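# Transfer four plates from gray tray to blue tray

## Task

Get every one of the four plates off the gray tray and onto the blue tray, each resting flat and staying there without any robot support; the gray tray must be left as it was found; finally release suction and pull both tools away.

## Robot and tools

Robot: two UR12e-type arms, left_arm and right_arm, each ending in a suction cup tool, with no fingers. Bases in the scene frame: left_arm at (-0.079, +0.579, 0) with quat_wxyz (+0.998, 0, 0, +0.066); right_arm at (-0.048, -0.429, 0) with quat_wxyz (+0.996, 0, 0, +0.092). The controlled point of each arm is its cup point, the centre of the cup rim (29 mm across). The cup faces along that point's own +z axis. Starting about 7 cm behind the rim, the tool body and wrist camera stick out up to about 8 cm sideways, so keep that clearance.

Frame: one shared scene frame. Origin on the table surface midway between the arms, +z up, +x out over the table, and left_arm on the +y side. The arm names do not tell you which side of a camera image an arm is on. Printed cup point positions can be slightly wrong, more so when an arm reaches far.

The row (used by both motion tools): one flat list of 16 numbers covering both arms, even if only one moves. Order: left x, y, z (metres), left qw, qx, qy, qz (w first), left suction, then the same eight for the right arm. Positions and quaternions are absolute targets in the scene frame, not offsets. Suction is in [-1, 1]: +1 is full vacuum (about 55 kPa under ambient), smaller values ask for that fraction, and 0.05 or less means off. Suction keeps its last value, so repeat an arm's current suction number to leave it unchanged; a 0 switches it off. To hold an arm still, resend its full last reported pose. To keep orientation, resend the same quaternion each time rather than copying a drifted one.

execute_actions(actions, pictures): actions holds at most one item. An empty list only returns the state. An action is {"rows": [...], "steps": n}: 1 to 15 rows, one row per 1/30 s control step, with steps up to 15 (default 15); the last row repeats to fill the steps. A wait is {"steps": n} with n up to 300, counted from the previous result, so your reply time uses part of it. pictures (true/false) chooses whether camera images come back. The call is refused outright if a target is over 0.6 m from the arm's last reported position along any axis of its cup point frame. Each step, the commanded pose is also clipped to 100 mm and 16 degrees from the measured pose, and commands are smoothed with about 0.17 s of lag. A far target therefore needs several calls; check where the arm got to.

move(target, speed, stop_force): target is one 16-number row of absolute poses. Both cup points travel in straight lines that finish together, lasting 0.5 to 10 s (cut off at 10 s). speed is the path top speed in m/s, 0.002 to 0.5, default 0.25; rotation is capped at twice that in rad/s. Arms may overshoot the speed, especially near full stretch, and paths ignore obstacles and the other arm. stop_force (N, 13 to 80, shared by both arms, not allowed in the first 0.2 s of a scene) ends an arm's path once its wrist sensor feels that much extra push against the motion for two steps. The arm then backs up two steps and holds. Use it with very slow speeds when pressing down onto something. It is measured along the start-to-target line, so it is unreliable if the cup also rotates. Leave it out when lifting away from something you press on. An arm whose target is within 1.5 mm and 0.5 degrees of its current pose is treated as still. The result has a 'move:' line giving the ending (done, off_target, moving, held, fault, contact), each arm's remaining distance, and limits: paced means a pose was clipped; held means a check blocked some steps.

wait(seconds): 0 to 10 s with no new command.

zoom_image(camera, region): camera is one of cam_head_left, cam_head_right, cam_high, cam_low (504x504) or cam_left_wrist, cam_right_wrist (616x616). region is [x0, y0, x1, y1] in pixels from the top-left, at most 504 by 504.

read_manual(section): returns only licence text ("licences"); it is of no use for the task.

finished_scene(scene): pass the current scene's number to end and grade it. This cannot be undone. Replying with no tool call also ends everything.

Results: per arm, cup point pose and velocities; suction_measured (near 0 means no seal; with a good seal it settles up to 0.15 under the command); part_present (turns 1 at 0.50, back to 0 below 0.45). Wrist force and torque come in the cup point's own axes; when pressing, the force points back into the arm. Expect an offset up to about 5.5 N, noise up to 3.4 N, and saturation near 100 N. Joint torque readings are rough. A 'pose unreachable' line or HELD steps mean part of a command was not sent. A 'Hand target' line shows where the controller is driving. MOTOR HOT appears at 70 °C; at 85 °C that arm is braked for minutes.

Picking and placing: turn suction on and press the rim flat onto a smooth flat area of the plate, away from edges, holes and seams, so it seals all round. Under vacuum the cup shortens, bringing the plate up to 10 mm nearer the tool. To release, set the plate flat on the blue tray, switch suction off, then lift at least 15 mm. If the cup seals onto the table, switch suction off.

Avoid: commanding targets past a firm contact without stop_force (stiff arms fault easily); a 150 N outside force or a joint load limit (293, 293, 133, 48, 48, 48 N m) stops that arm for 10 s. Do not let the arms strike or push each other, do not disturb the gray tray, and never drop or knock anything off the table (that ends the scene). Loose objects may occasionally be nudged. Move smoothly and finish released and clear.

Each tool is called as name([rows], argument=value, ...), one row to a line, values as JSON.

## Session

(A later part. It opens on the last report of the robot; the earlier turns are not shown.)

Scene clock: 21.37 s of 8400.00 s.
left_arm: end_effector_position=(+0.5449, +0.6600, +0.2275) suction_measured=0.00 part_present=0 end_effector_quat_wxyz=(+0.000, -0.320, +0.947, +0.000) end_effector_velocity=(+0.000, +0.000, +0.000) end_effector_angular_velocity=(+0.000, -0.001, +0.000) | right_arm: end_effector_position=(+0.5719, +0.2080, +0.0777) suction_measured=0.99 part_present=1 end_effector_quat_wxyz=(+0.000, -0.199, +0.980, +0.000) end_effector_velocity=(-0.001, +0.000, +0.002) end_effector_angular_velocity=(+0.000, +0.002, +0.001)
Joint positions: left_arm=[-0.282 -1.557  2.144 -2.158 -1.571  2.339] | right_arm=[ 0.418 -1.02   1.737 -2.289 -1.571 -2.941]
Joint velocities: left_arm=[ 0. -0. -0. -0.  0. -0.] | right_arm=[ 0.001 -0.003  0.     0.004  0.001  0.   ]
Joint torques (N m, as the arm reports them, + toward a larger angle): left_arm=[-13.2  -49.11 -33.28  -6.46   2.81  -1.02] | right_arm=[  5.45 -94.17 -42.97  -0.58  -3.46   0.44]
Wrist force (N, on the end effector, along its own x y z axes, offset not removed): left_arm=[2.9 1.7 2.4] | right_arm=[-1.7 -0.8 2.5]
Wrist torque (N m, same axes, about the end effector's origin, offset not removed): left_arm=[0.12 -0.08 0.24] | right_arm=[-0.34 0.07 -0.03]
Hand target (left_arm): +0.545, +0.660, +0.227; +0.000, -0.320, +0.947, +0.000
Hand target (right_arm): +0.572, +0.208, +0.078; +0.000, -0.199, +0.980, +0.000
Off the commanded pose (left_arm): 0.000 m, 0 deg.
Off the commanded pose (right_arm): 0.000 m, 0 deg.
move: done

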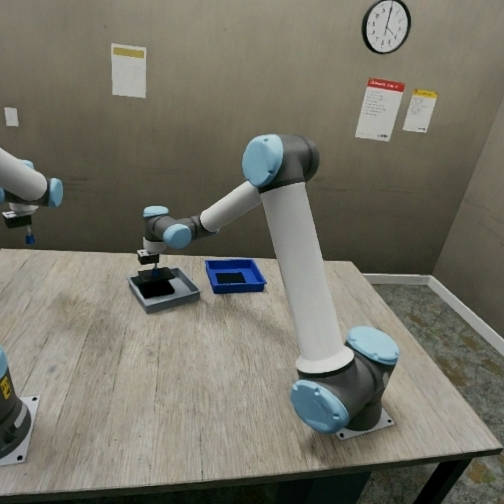

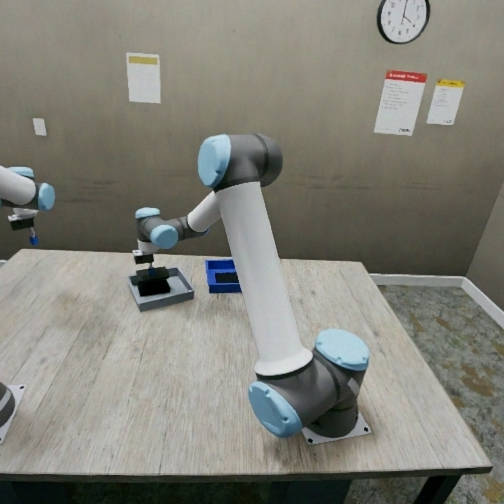

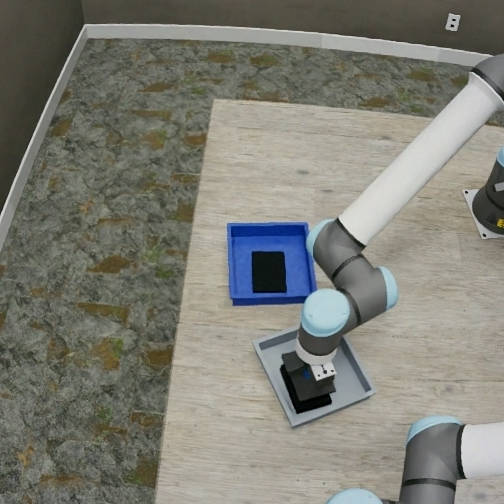

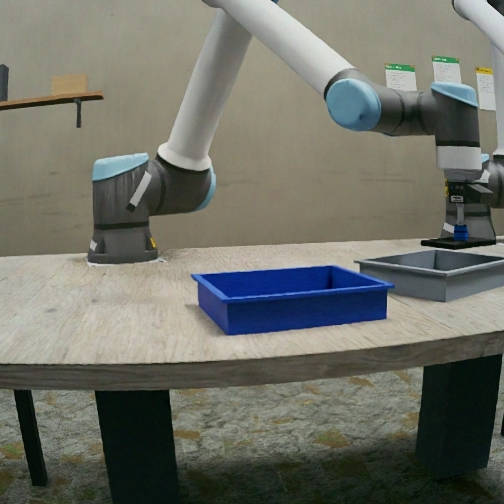

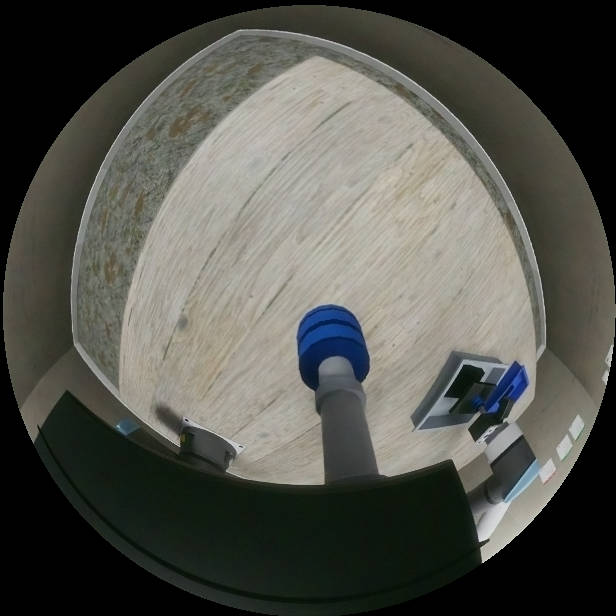

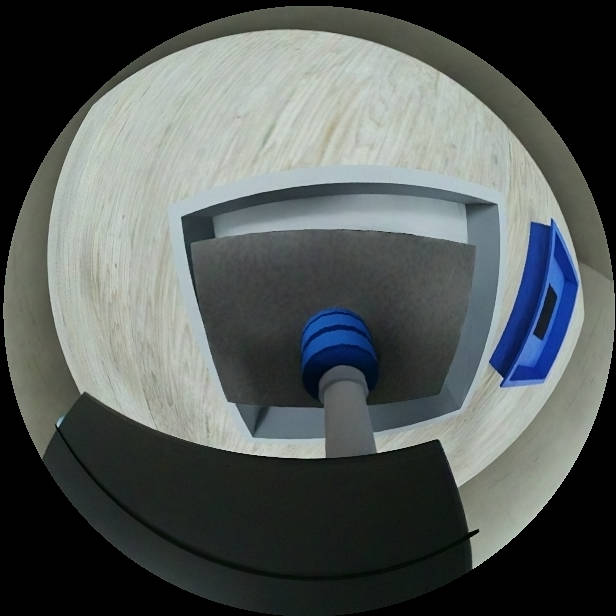

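move(target=[0.5449,0.66,0.2275,0,-0.32,0.947,0,0,0.68,-0.126,0.078,0,-0.07,0.9975,0,1], speed=0.4)

move(target=[0.5449,0.66,0.2275,0,-0.32,0.947,0,0,0.68,-0.126,0.0165,0,-0.07,0.9975,0,1], speed=0.12)

move(target=[0.5449,0.66,0.2275,0,-0.32,0.947,0,0,0.68,-0.126,0.008,0,-0.07,0.9975,0,1], speed=0.005, stop_force=13)

Scene clock: 23.80 s of 8400.00 s.
left_arm: end_effector_position=(+0.5449, +0.6600, +0.2275) suction_measured=0.00 part_present=0 end_effector_quat_wxyz=(+0.000, -0.320, +0.947, +0.000) end_effector_velocity=(-0.000, +0.000, +0.000) end_effector_angular_velocity=(+0.001, -0.001, +0.000) | right_arm: end_effector_position=(+0.6800, -0.1258, +0.0779) suction_measured=0.96 part_present=1 end_effector_quat_wxyz=(-0.000, -0.070, +0.998, -0.000) end_effector_velocity=(+0.002, -0.002, +0.001) end_effector_angular_velocity=(-0.000, -0.002, -0.001)
Joint positions: left_arm=[-0.282 -1.557  2.144 -2.158 -1.571  2.339] | right_arm=[-0.012 -1.146  1.95  -2.375 -1.571 -3.11 ]
Joint velocities: left_arm=[ 0.    -0.001  0.001 -0.001  0.001 -0.   ] | right_arm=[-0.003  0.    -0.001 -0.001 -0.001 -0.002]
Joint torques (N m, as the arm reports them, + toward a larger angle): left_arm=[-13.13 -51.74 -33.06  -6.84   3.12  -1.22] | right_arm=[-17.74 -83.05 -25.11  -6.49   4.06  -1.56]
Wrist force (N, on the end effector, along its own x y z axes, offset not removed): left_arm=[4.3 3.6 2.7] | right_arm=[-1.1 0.2 0.9]
Wrist torque (N m, same axes, about the end effector's origin, offset not removed): left_arm=[0.32 -0.29 0.07] | right_arm=[-0.30 0.00 0.03]
Hand target (left_arm): +0.545, +0.660, +0.228; +0.000, -0.320, +0.947, +0.000
Hand target (right_arm): +0.680, -0.126, +0.078; -0.000, -0.070, +0.998, -0.000
Off the commanded pose (left_arm): 0.000 m, 0 deg.
Off the commanded pose (right_arm): 0.000 m, 0 deg.
move: done

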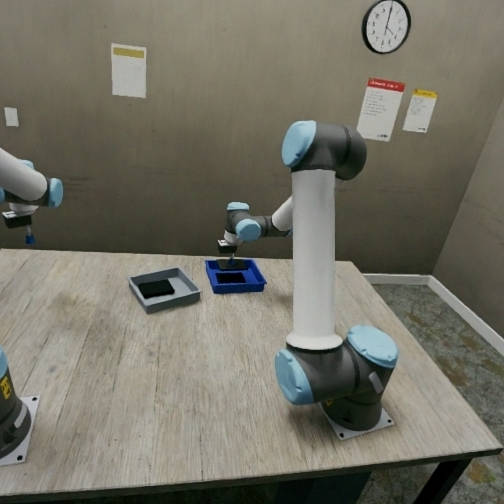

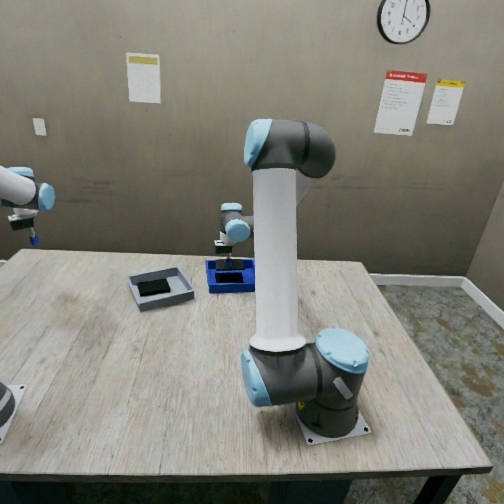

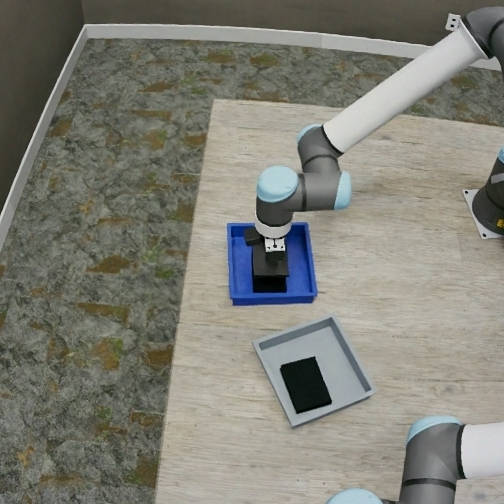

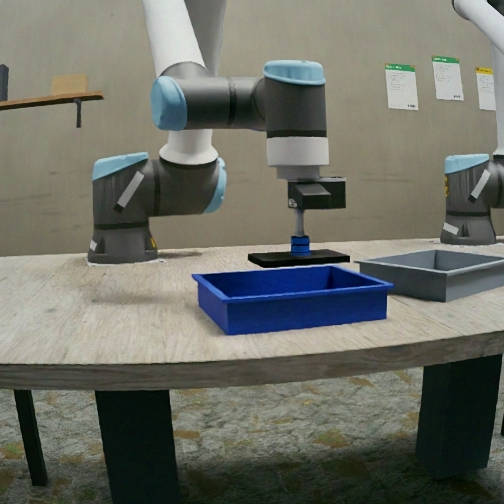

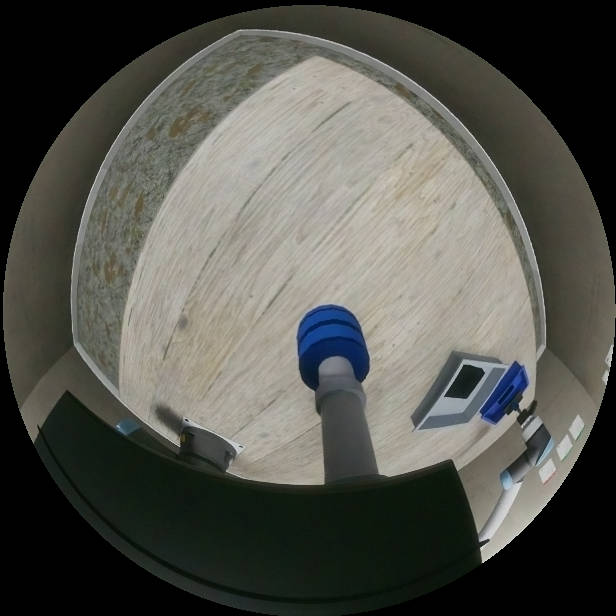

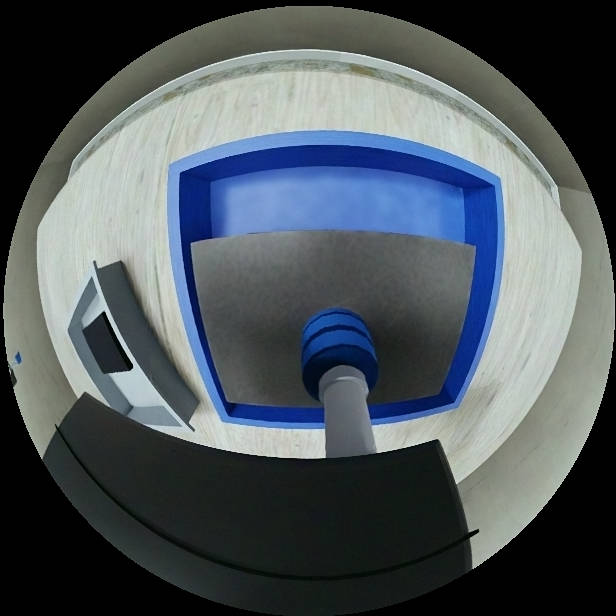

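Scene clock: 24.87 s of 8400.00 s.
left_arm: end_effector_position=(+0.5449, +0.6600, +0.2275) suction_measured=0.00 part_present=0 end_effector_quat_wxyz=(+0.000, -0.320, +0.947, +0.000) end_effector_velocity=(+0.000, +0.000, -0.000) end_effector_angular_velocity=(+0.000, +0.000, +0.000) | right_arm: end_effector_position=(+0.6800, -0.1260, +0.0168) suction_measured=0.98 part_present=1 end_effector_quat_wxyz=(-0.000, -0.070, +0.998, -0.000) end_effector_velocity=(+0.000, -0.000, -0.003) end_effector_angular_velocity=(+0.001, +0.000, +0.001)
Joint positions: left_arm=[-0.282 -1.557  2.144 -2.158 -1.571  2.339] | right_arm=[-0.013 -1.064  1.972 -2.479 -1.571 -3.11 ]
Joint velocities: left_arm=[-0.     0.    -0.     0.     0.    -0.001] | right_arm=[-0.     0.004  0.    -0.004  0.001 -0.002]
Joint torques (N m, as the arm reports them, + toward a larger angle): left_arm=[-14.3  -47.97 -32.07  -6.87   3.31  -1.32] | right_arm=[-12.98 -55.91 -21.77  -6.66   4.14   0.64]
Wrist force (N, on the end effector, along its own x y z axes, offset not removed): left_arm=[4.4 1.2 3.1] | right_arm=[0.0 0.5 0.8]
Wrist torque (N m, same axes, about the end effector's origin, offset not removed): left_arm=[0.11 -0.42 0.16] | right_arm=[-0.24 -0.24 -0.01]
Hand target (left_arm): +0.545, +0.660, +0.228; +0.000, -0.320, +0.947, +0.000
Hand target (right_arm): +0.680, -0.126, +0.016; -0.000, -0.070, +0.998, -0.000
Off the commanded pose (left_arm): 0.000 m, 0 deg.
Off the commanded pose (right_arm): 0.000 m, 0 deg.
move: done

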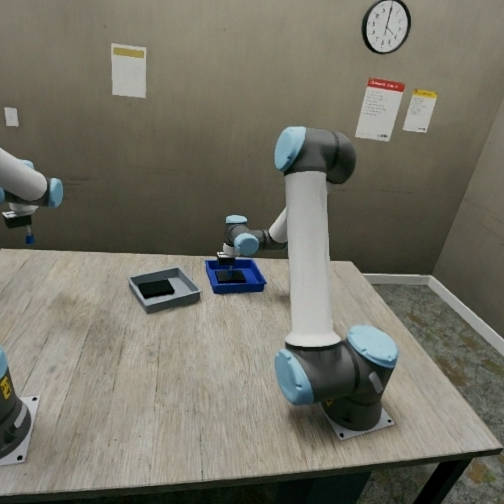

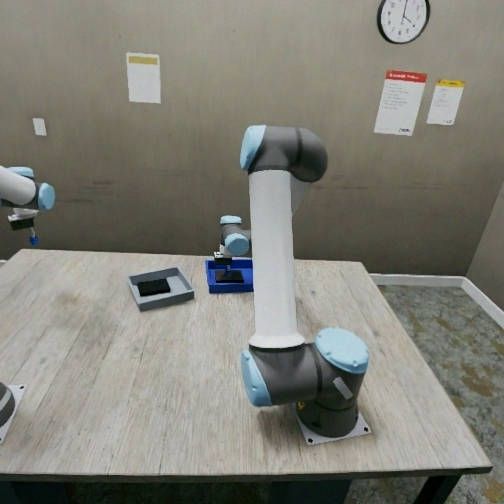

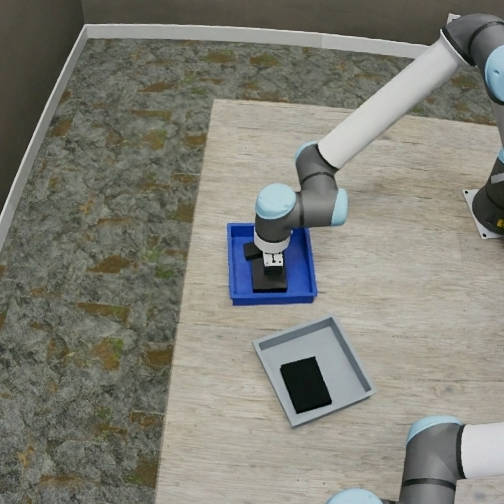

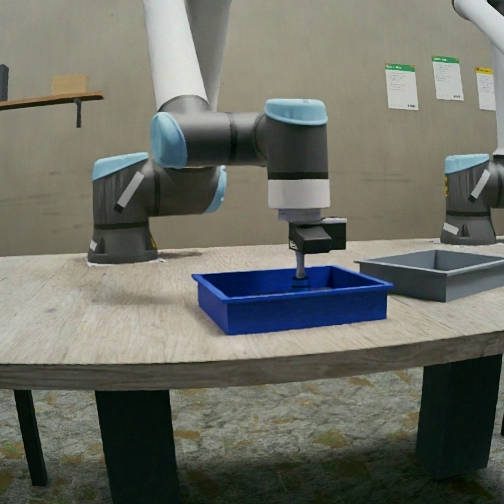

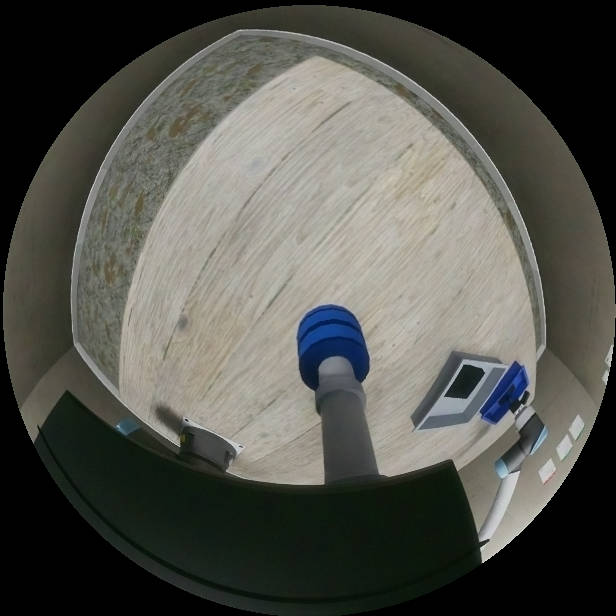

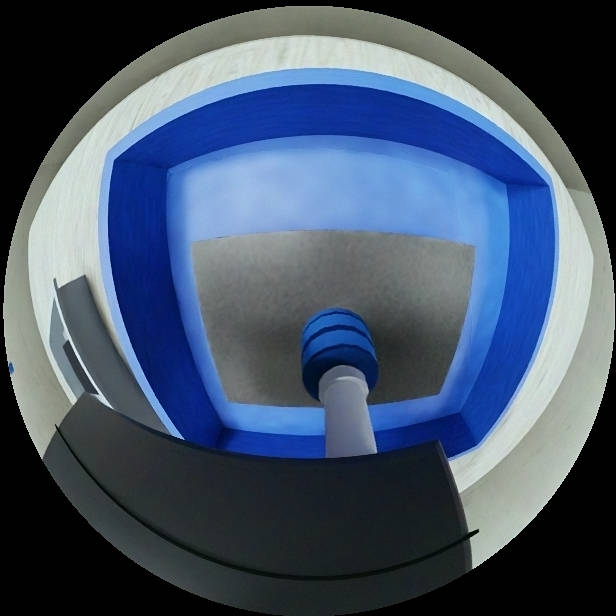

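Scene clock: 25.93 s of 8400.00 s.
left_arm: end_effector_position=(+0.5449, +0.6600, +0.2275) suction_measured=0.00 part_present=0 end_effector_quat_wxyz=(+0.000, -0.320, +0.947, +0.000) end_effector_velocity=(-0.000, -0.000, -0.000) end_effector_angular_velocity=(-0.000, +0.001, -0.000) | right_arm: end_effector_position=(+0.6801, -0.1260, +0.0135) suction_measured=0.98 part_present=1 end_effector_quat_wxyz=(+0.000, -0.070, +0.998, +0.000) end_effector_velocity=(-0.000, +0.000, +0.002) end_effector_angular_velocity=(+0.002, +0.002, -0.000)
Joint positions: left_arm=[-0.282 -1.557  2.144 -2.158 -1.571  2.339] | right_arm=[-0.013 -1.06   1.973 -2.485 -1.571 -3.11 ]
Joint velocities: left_arm=[ 0.     0.    -0.     0.001 -0.001  0.   ] | right_arm=[-0.    -0.003 -0.     0.005  0.002  0.   ]
Joint torques (N m, as the arm reports them, + toward a larger angle): left_arm=[-13.74 -50.1  -33.57  -6.93   3.13  -1.75] | right_arm=[-10.66 -66.83 -18.2    0.91   4.06   2.1 ]
Wrist force (N, on the end effector, along its own x y z axes, offset not removed): left_arm=[4.0 -0.6 3.0] | right_arm=[10.7 -0.9 -24.9]
Wrist torque (N m, same axes, about the end effector's origin, offset not removed): left_arm=[-0.20 -0.28 0.16] | right_arm=[-0.25 -0.46 0.05]
Hand target (left_arm): +0.545, +0.660, +0.228; +0.000, -0.320, +0.947, +0.000
Hand target (right_arm): +0.680, -0.126, +0.014; +0.000, -0.070, +0.998, +0.000
Off the commanded pose (left_arm): 0.000 m, 0 deg.
Off the commanded pose (right_arm): 0.005 m, 0 deg.
move: contact (right_arm)

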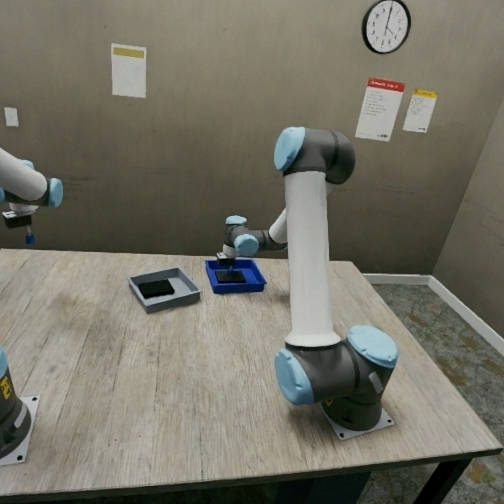

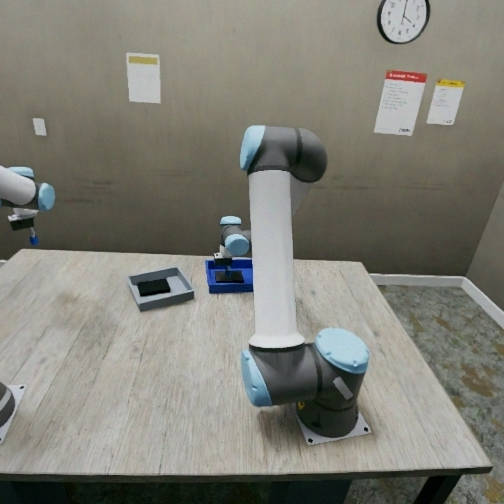

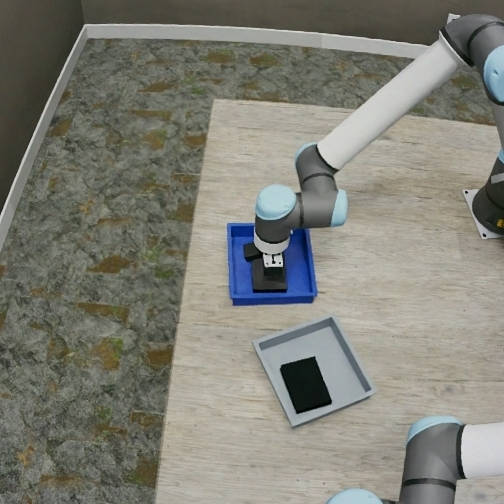

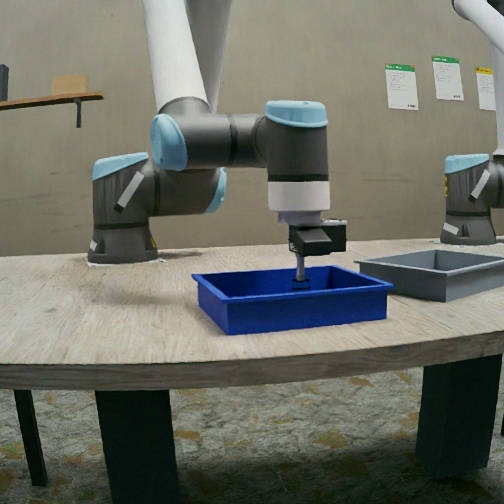

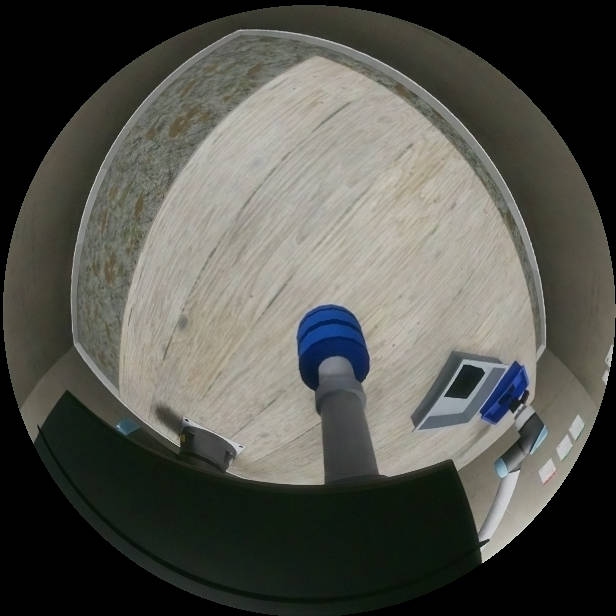

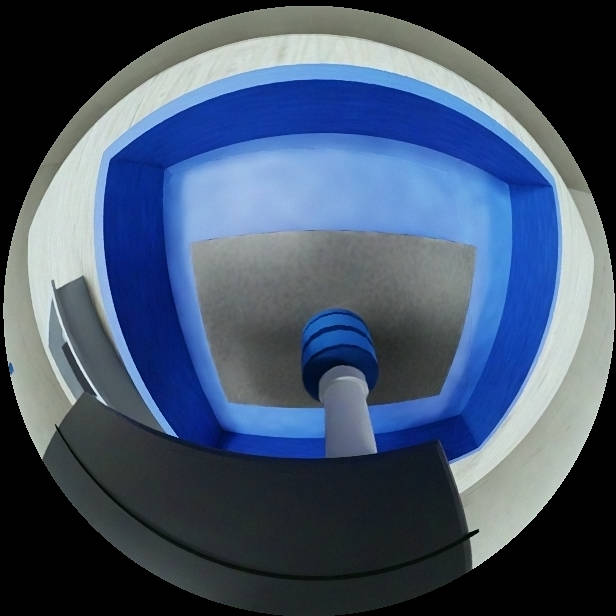

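move(target=[0.5449,0.66,0.2275,0,-0.32,0.947,0,0,0.68,-0.126,0.075,0,-0.07,0.9975,0,0], speed=0.2)

move(target=[0.5449,0.66,0.2275,0,-0.32,0.947,0,0,0.572,0.208,0.075,0,-0.199,0.98,0,0], speed=0.45)

move(target=[0.5449,0.66,0.2275,0,-0.32,0.947,0,0,0.572,0.208,0.0183,0,-0.199,0.98,0,1], speed=0.12)

Scene clock: 28.30 s of 8400.00 s.
left_arm: end_effector_position=(+0.5449, +0.6600, +0.2275) suction_measured=0.00 part_present=0 end_effector_quat_wxyz=(+0.000, -0.320, +0.947, +0.000) end_effector_velocity=(-0.000, -0.000, -0.000) end_effector_angular_velocity=(-0.000, +0.001, -0.000) | right_arm: end_effector_position=(+0.6800, -0.1260, +0.0747) suction_measured=0.00 part_present=0 end_effector_quat_wxyz=(+0.000, -0.070, +0.998, +0.000) end_effector_velocity=(+0.001, +0.000, +0.004) end_effector_angular_velocity=(+0.000, -0.001, +0.001)
Joint positions: left_arm=[-0.282 -1.557  2.144 -2.158 -1.571  2.339] | right_arm=[-0.013 -1.142  1.952 -2.381 -1.571 -3.11 ]
Joint velocities: left_arm=[ 0.     0.     0.     0.001 -0.001  0.001] | right_arm=[ 0.    -0.004 -0.003  0.006  0.    -0.001]
Joint torques (N m, as the arm reports them, + toward a larger angle): left_arm=[-11.72 -46.7  -33.62  -6.92   2.68  -1.27] | right_arm=[ 16.93 -85.21 -40.54  -0.41   3.59  -1.21]
Wrist force (N, on the end effector, along its own x y z axes, offset not removed): left_arm=[2.7 -1.0 2.1] | right_arm=[-1.1 0.3 1.0]
Wrist torque (N m, same axes, about the end effector's origin, offset not removed): left_arm=[-0.17 -0.09 0.13] | right_arm=[-0.23 -0.08 0.03]
Hand target (left_arm): +0.545, +0.660, +0.228; +0.000, -0.320, +0.947, +0.000
Hand target (right_arm): +0.680, -0.126, +0.075; +0.000, -0.070, +0.998, +0.000
Off the commanded pose (left_arm): 0.000 m, 0 deg.
Off the commanded pose (right_arm): 0.000 m, 0 deg.
move: done

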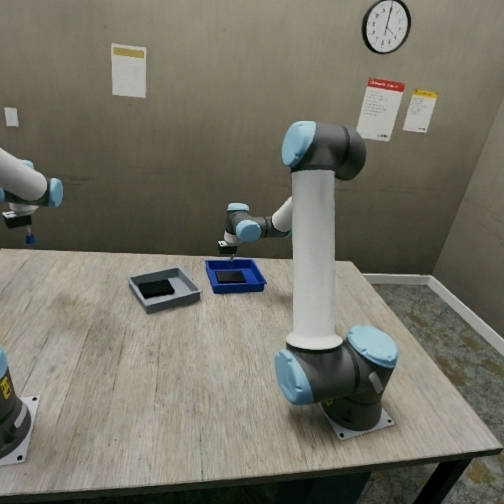

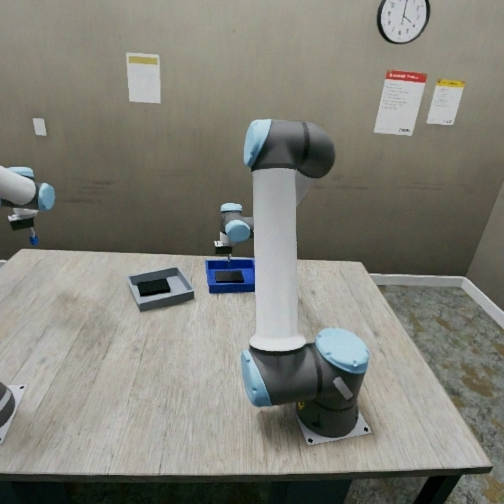

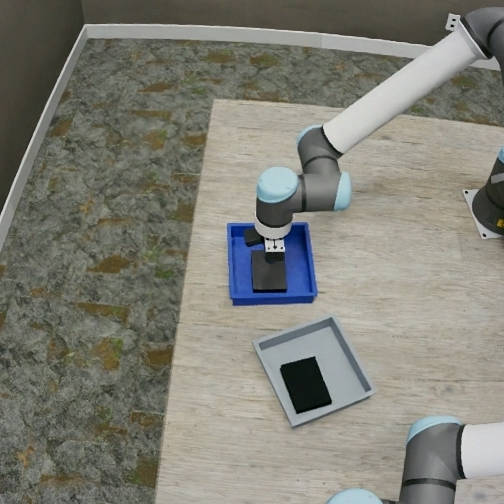

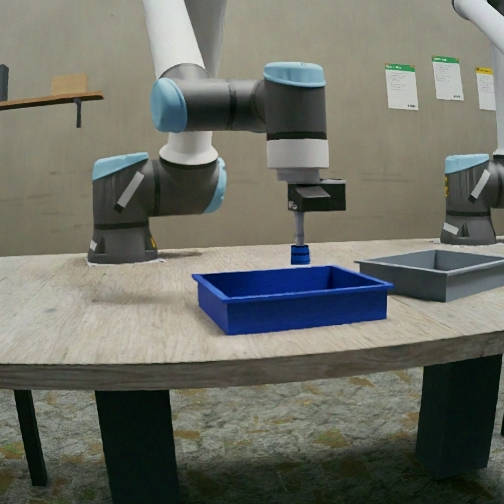

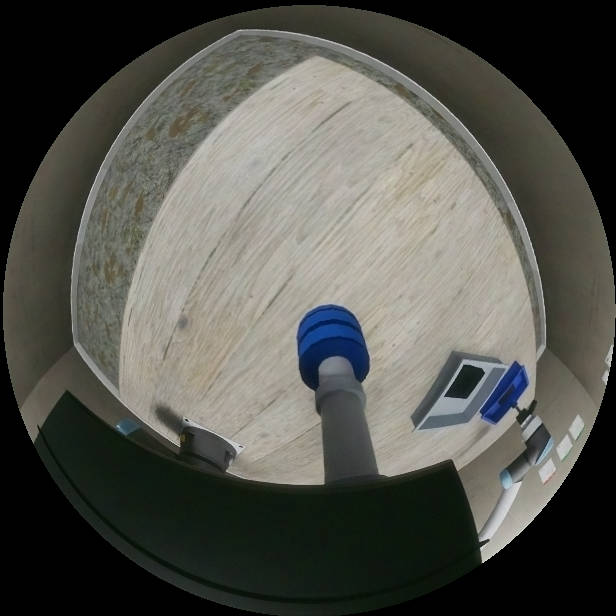

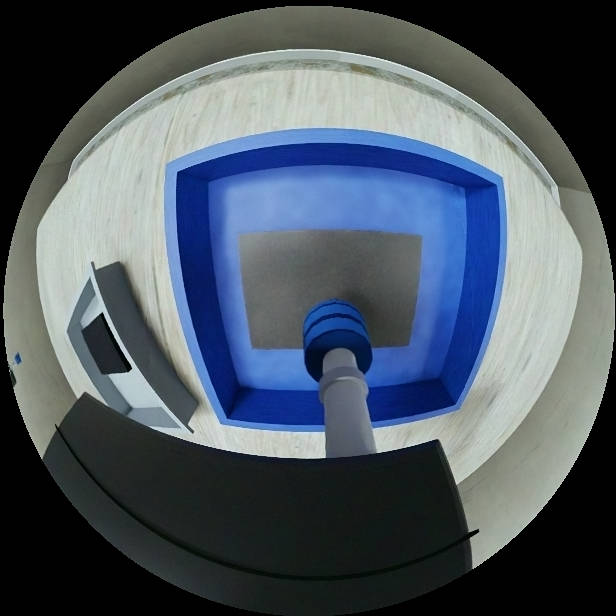

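Scene clock: 29.90 s of 8400.00 s.
left_arm: end_effector_position=(+0.5449, +0.6600, +0.2275) suction_measured=0.00 part_present=0 end_effector_quat_wxyz=(+0.000, -0.320, +0.947, +0.000) end_effector_velocity=(-0.000, +0.000, +0.000) end_effector_angular_velocity=(+0.001, -0.000, -0.000) | right_arm: end_effector_position=(+0.5719, +0.2078, +0.0751) suction_measured=0.00 part_present=0 end_effector_quat_wxyz=(+0.000, -0.199, +0.980, +0.000) end_effector_velocity=(-0.001, +0.003, -0.001) end_effector_angular_velocity=(-0.001, +0.002, +0.002)
Joint positions: left_arm=[-0.282 -1.557  2.144 -2.158 -1.571  2.339] | right_arm=[ 0.417 -1.017  1.739 -2.293 -1.571 -2.941]
Joint velocities: left_arm=[ 0.    -0.     0.    -0.     0.001  0.   ] | right_arm=[ 0.003  0.004 -0.004  0.002  0.     0.001]
Joint torques (N m, as the arm reports them, + toward a larger angle): left_arm=[-11.96 -46.16 -33.31  -6.85   2.69  -1.14] | right_arm=[ 14.94 -63.34 -42.93  -0.1   -3.88   2.88]
Wrist force (N, on the end effector, along its own x y z axes, offset not removed): left_arm=[2.7 0.5 3.8] | right_arm=[-0.1 -1.3 0.9]
Wrist torque (N m, same axes, about the end effector's origin, offset not removed): left_arm=[-0.03 -0.02 0.14] | right_arm=[-0.43 -0.16 -0.07]
Hand target (left_arm): +0.545, +0.660, +0.228; +0.000, -0.320, +0.947, +0.000
Hand target (right_arm): +0.572, +0.208, +0.075; +0.000, -0.199, +0.980, +0.000
Off the commanded pose (left_arm): 0.000 m, 0 deg.
Off the commanded pose (right_arm): 0.000 m, 0 deg.
move: done

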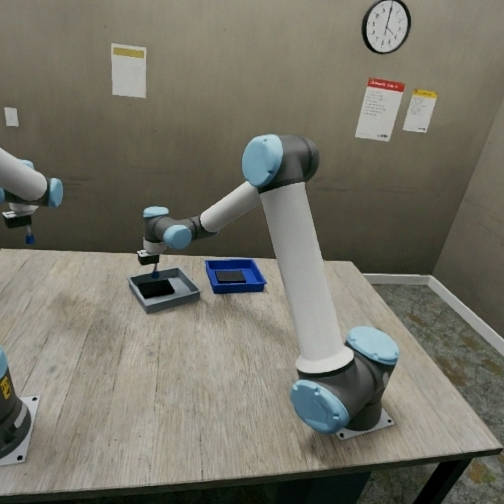

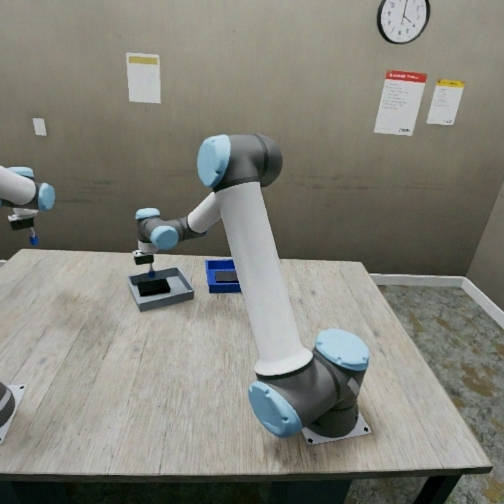

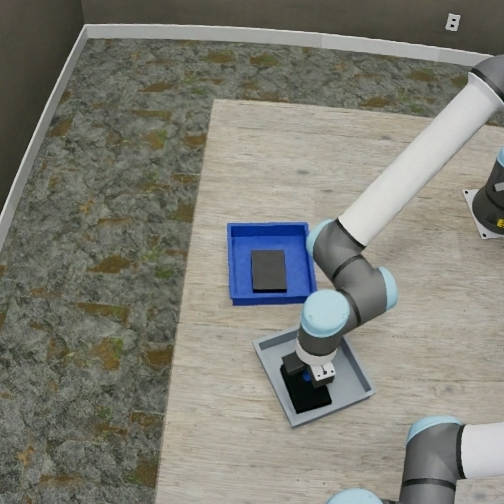

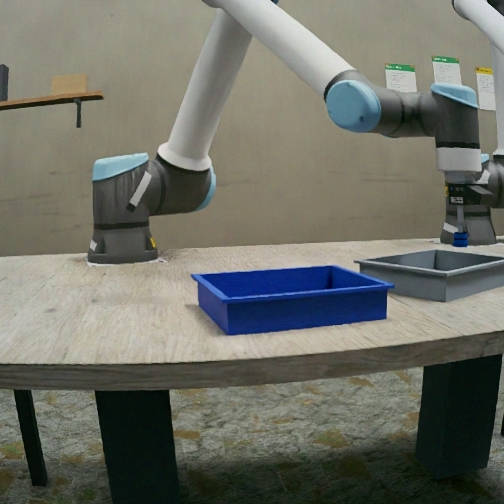

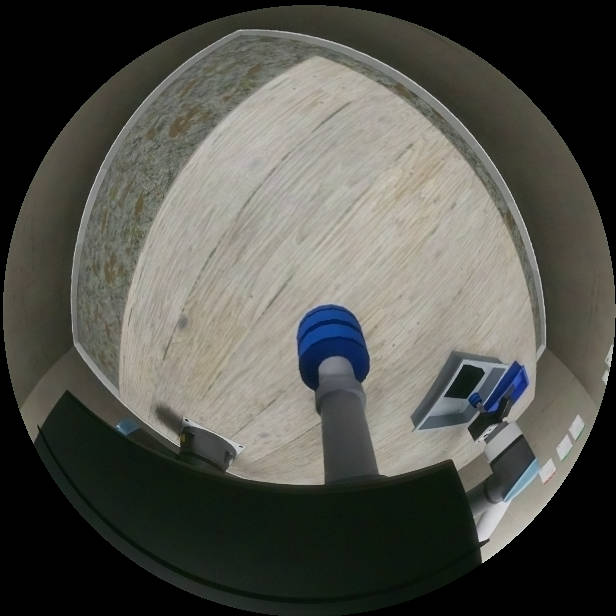

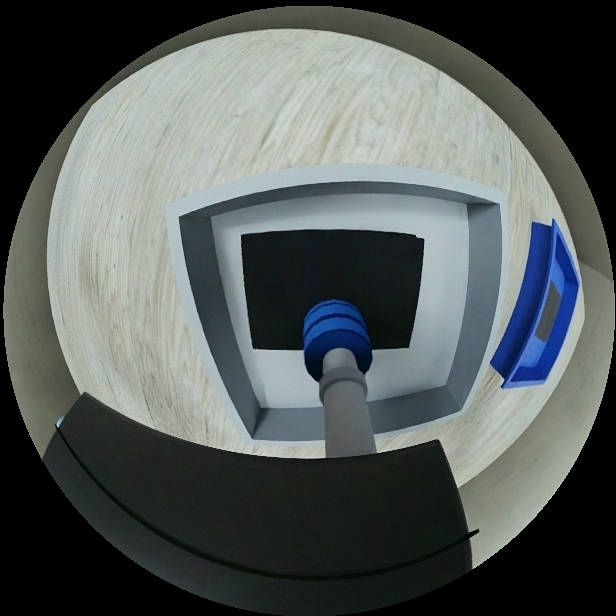

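Scene clock: 30.93 s of 8400.00 s.
left_arm: end_effector_position=(+0.5449, +0.6600, +0.2275) suction_measured=0.00 part_present=0 end_effector_quat_wxyz=(+0.000, -0.320, +0.947, +0.000) end_effector_velocity=(-0.000, -0.000, -0.000) end_effector_angular_velocity=(-0.000, +0.000, -0.001) | right_arm: end_effector_position=(+0.5720, +0.2080, +0.0186) suction_measured=0.48 part_present=0 end_effector_quat_wxyz=(-0.000, -0.199, +0.980, -0.000) end_effector_velocity=(+0.001, -0.000, -0.002) end_effector_angular_velocity=(-0.002, -0.002, -0.002)
Joint positions: left_arm=[-0.282 -1.557  2.144 -2.158 -1.571  2.339] | right_arm=[ 0.418 -0.952  1.757 -2.376 -1.571 -2.941]
Joint velocities: left_arm=[-0.    -0.     0.001 -0.001 -0.     0.001] | right_arm=[ 0.     0.002  0.    -0.003 -0.003  0.002]
Joint torques (N m, as the arm reports them, + toward a larger angle): left_arm=[-10.37 -50.27 -33.07  -6.98   2.34  -1.36] | right_arm=[ 16.49 -65.79 -24.94  -6.82  -4.    -1.74]
Wrist force (N, on the end effector, along its own x y z axes, offset not removed): left_arm=[2.7 -0.9 4.5] | right_arm=[-1.5 0.6 2.7]
Wrist torque (N m, same axes, about the end effector's origin, offset not removed): left_arm=[-0.26 -0.03 0.18] | right_arm=[-0.29 0.00 -0.02]
Hand target (left_arm): +0.545, +0.660, +0.228; +0.000, -0.320, +0.947, +0.000
Hand target (right_arm): +0.572, +0.208, +0.018; -0.000, -0.199, +0.980, -0.000
Off the commanded pose (left_arm): 0.000 m, 0 deg.
Off the commanded pose (right_arm): 0.000 m, 0 deg.
move: done

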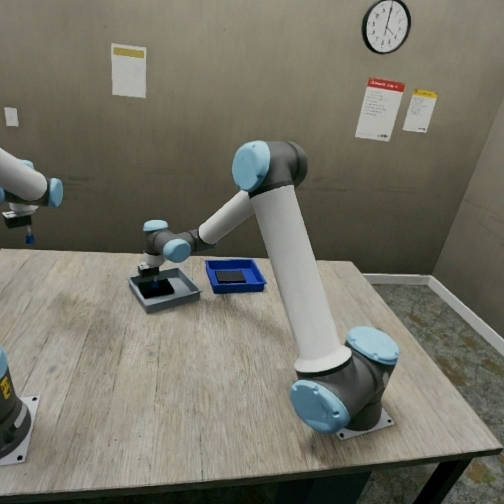

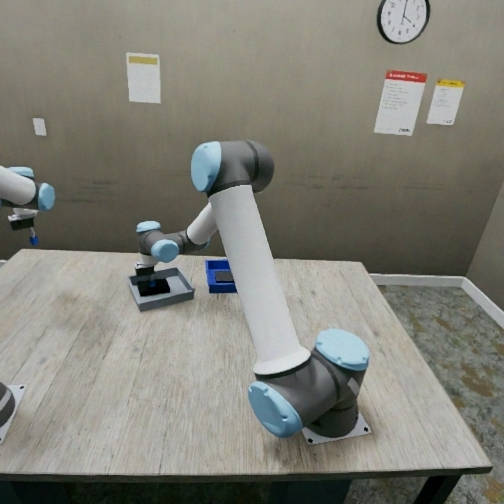

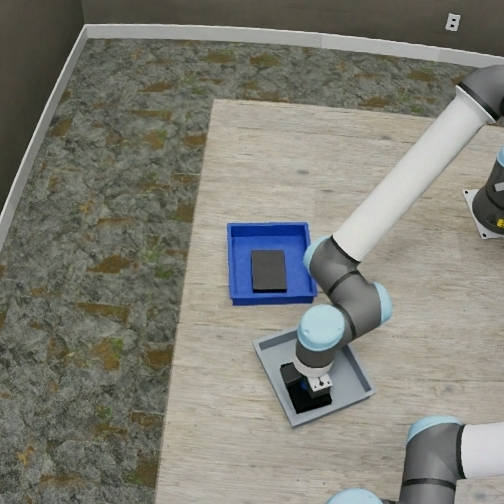

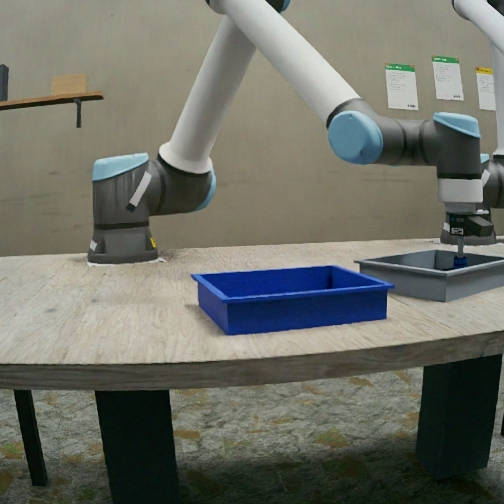

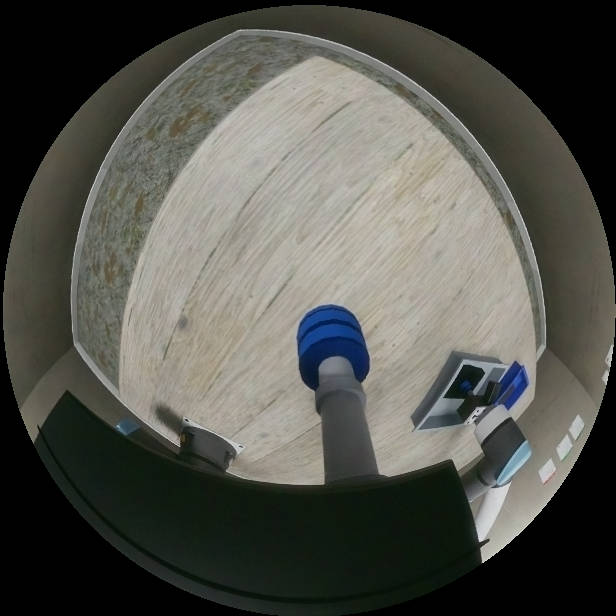

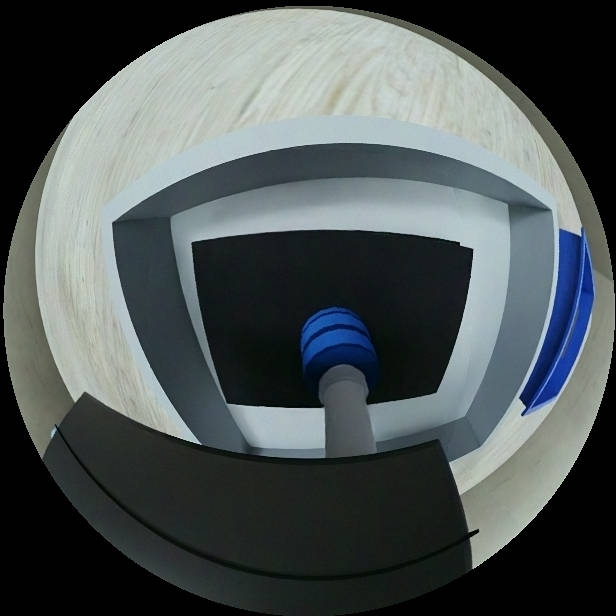

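move(target=[0.5449,0.66,0.2275,0,-0.32,0.947,0,0,0.572,0.208,0.078,0,-0.199,0.98,0,1], speed=0.15)

Scene clock: 32.40 s of 8400.00 s.
left_arm: end_effector_position=(+0.5449, +0.6600, +0.2275) suction_measured=0.00 part_present=0 end_effector_quat_wxyz=(+0.000, -0.320, +0.947, +0.000) end_effector_velocity=(-0.000, +0.000, -0.000) end_effector_angular_velocity=(+0.000, +0.001, +0.000) | right_arm: end_effector_position=(+0.5719, +0.2080, +0.0776) suction_measured=0.98 part_present=1 end_effector_quat_wxyz=(+0.000, -0.199, +0.980, +0.000) end_effector_velocity=(+0.000, +0.001, +0.004) end_effector_angular_velocity=(+0.002, -0.001, -0.000)
Joint positions: left_arm=[-0.282 -1.557  2.144 -2.158 -1.571  2.339] | right_arm=[ 0.418 -1.02   1.737 -2.289 -1.571 -2.941]
Joint velocities: left_arm=[-0.     0.     0.     0.001 -0.    -0.   ] | right_arm=[ 0.    -0.004 -0.002  0.004  0.001  0.001]
Joint torques (N m, as the arm reports them, + toward a larger angle): left_arm=[-12.89 -47.9  -32.52  -6.55   2.66  -1.38] | right_arm=[  0.61 -95.49 -42.98  -0.72  -3.5    1.49]
Wrist force (N, on the end effector, along its own x y z axes, offset not removed): left_arm=[4.2 1.7 3.5] | right_arm=[1.4 -2.0 1.6]
Wrist torque (N m, same axes, about the end effector's origin, offset not removed): left_arm=[0.12 -0.34 0.10] | right_arm=[-0.64 -0.37 0.05]
Hand target (left_arm): +0.545, +0.660, +0.228; +0.000, -0.320, +0.947, +0.000
Hand target (right_arm): +0.572, +0.208, +0.078; +0.000, -0.199, +0.980, +0.000
Off the commanded pose (left_arm): 0.000 m, 0 deg.
Off the commanded pose (right_arm): 0.000 m, 0 deg.
move: done

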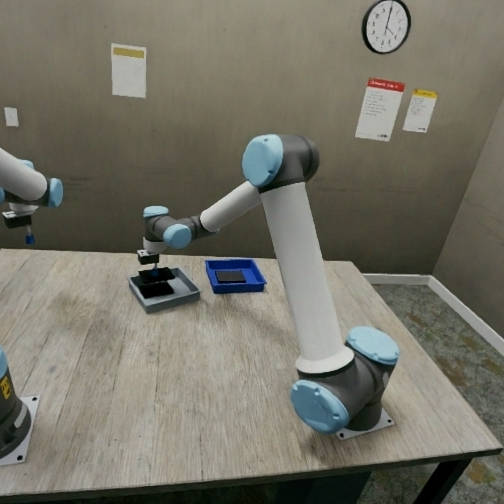

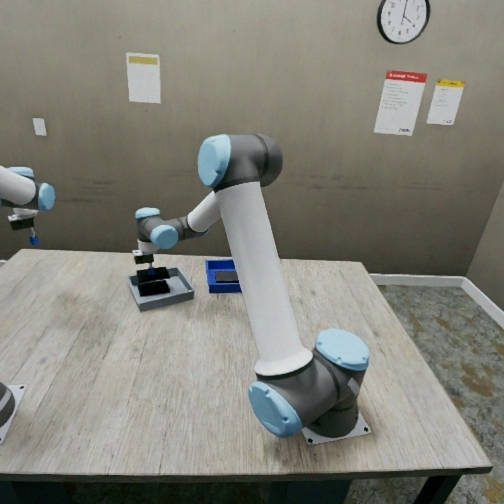

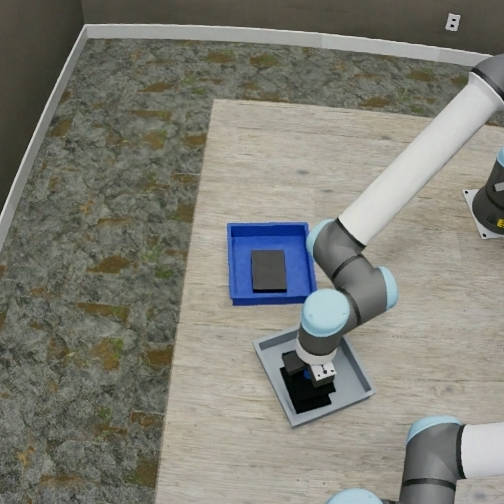

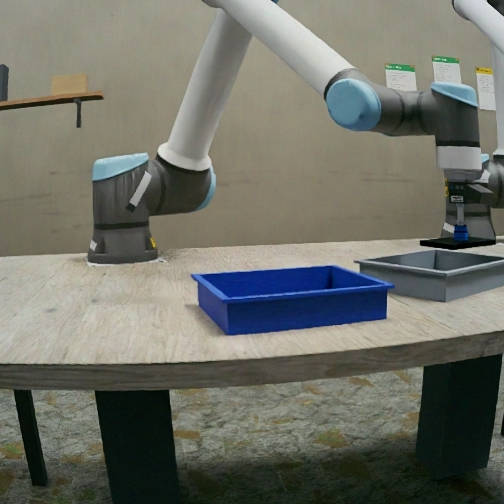

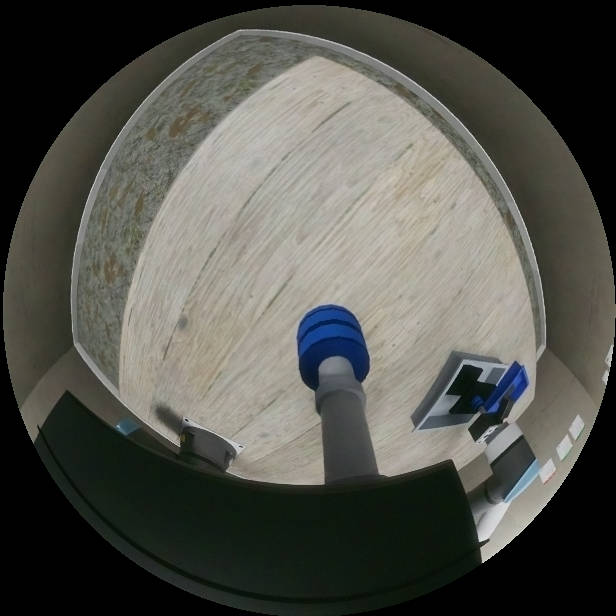

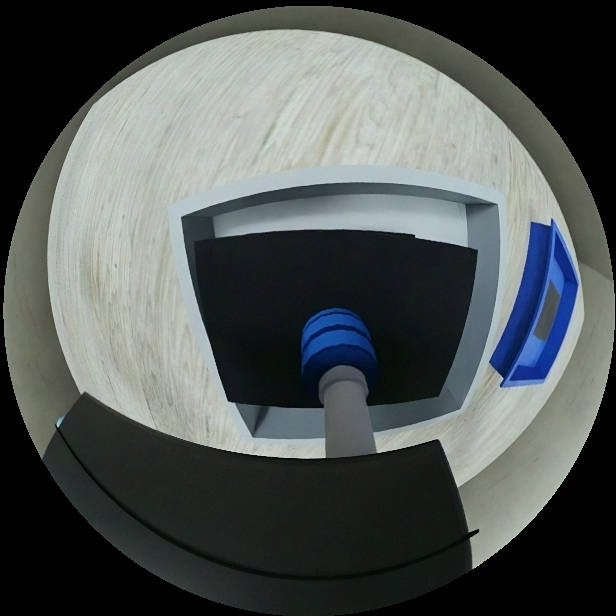

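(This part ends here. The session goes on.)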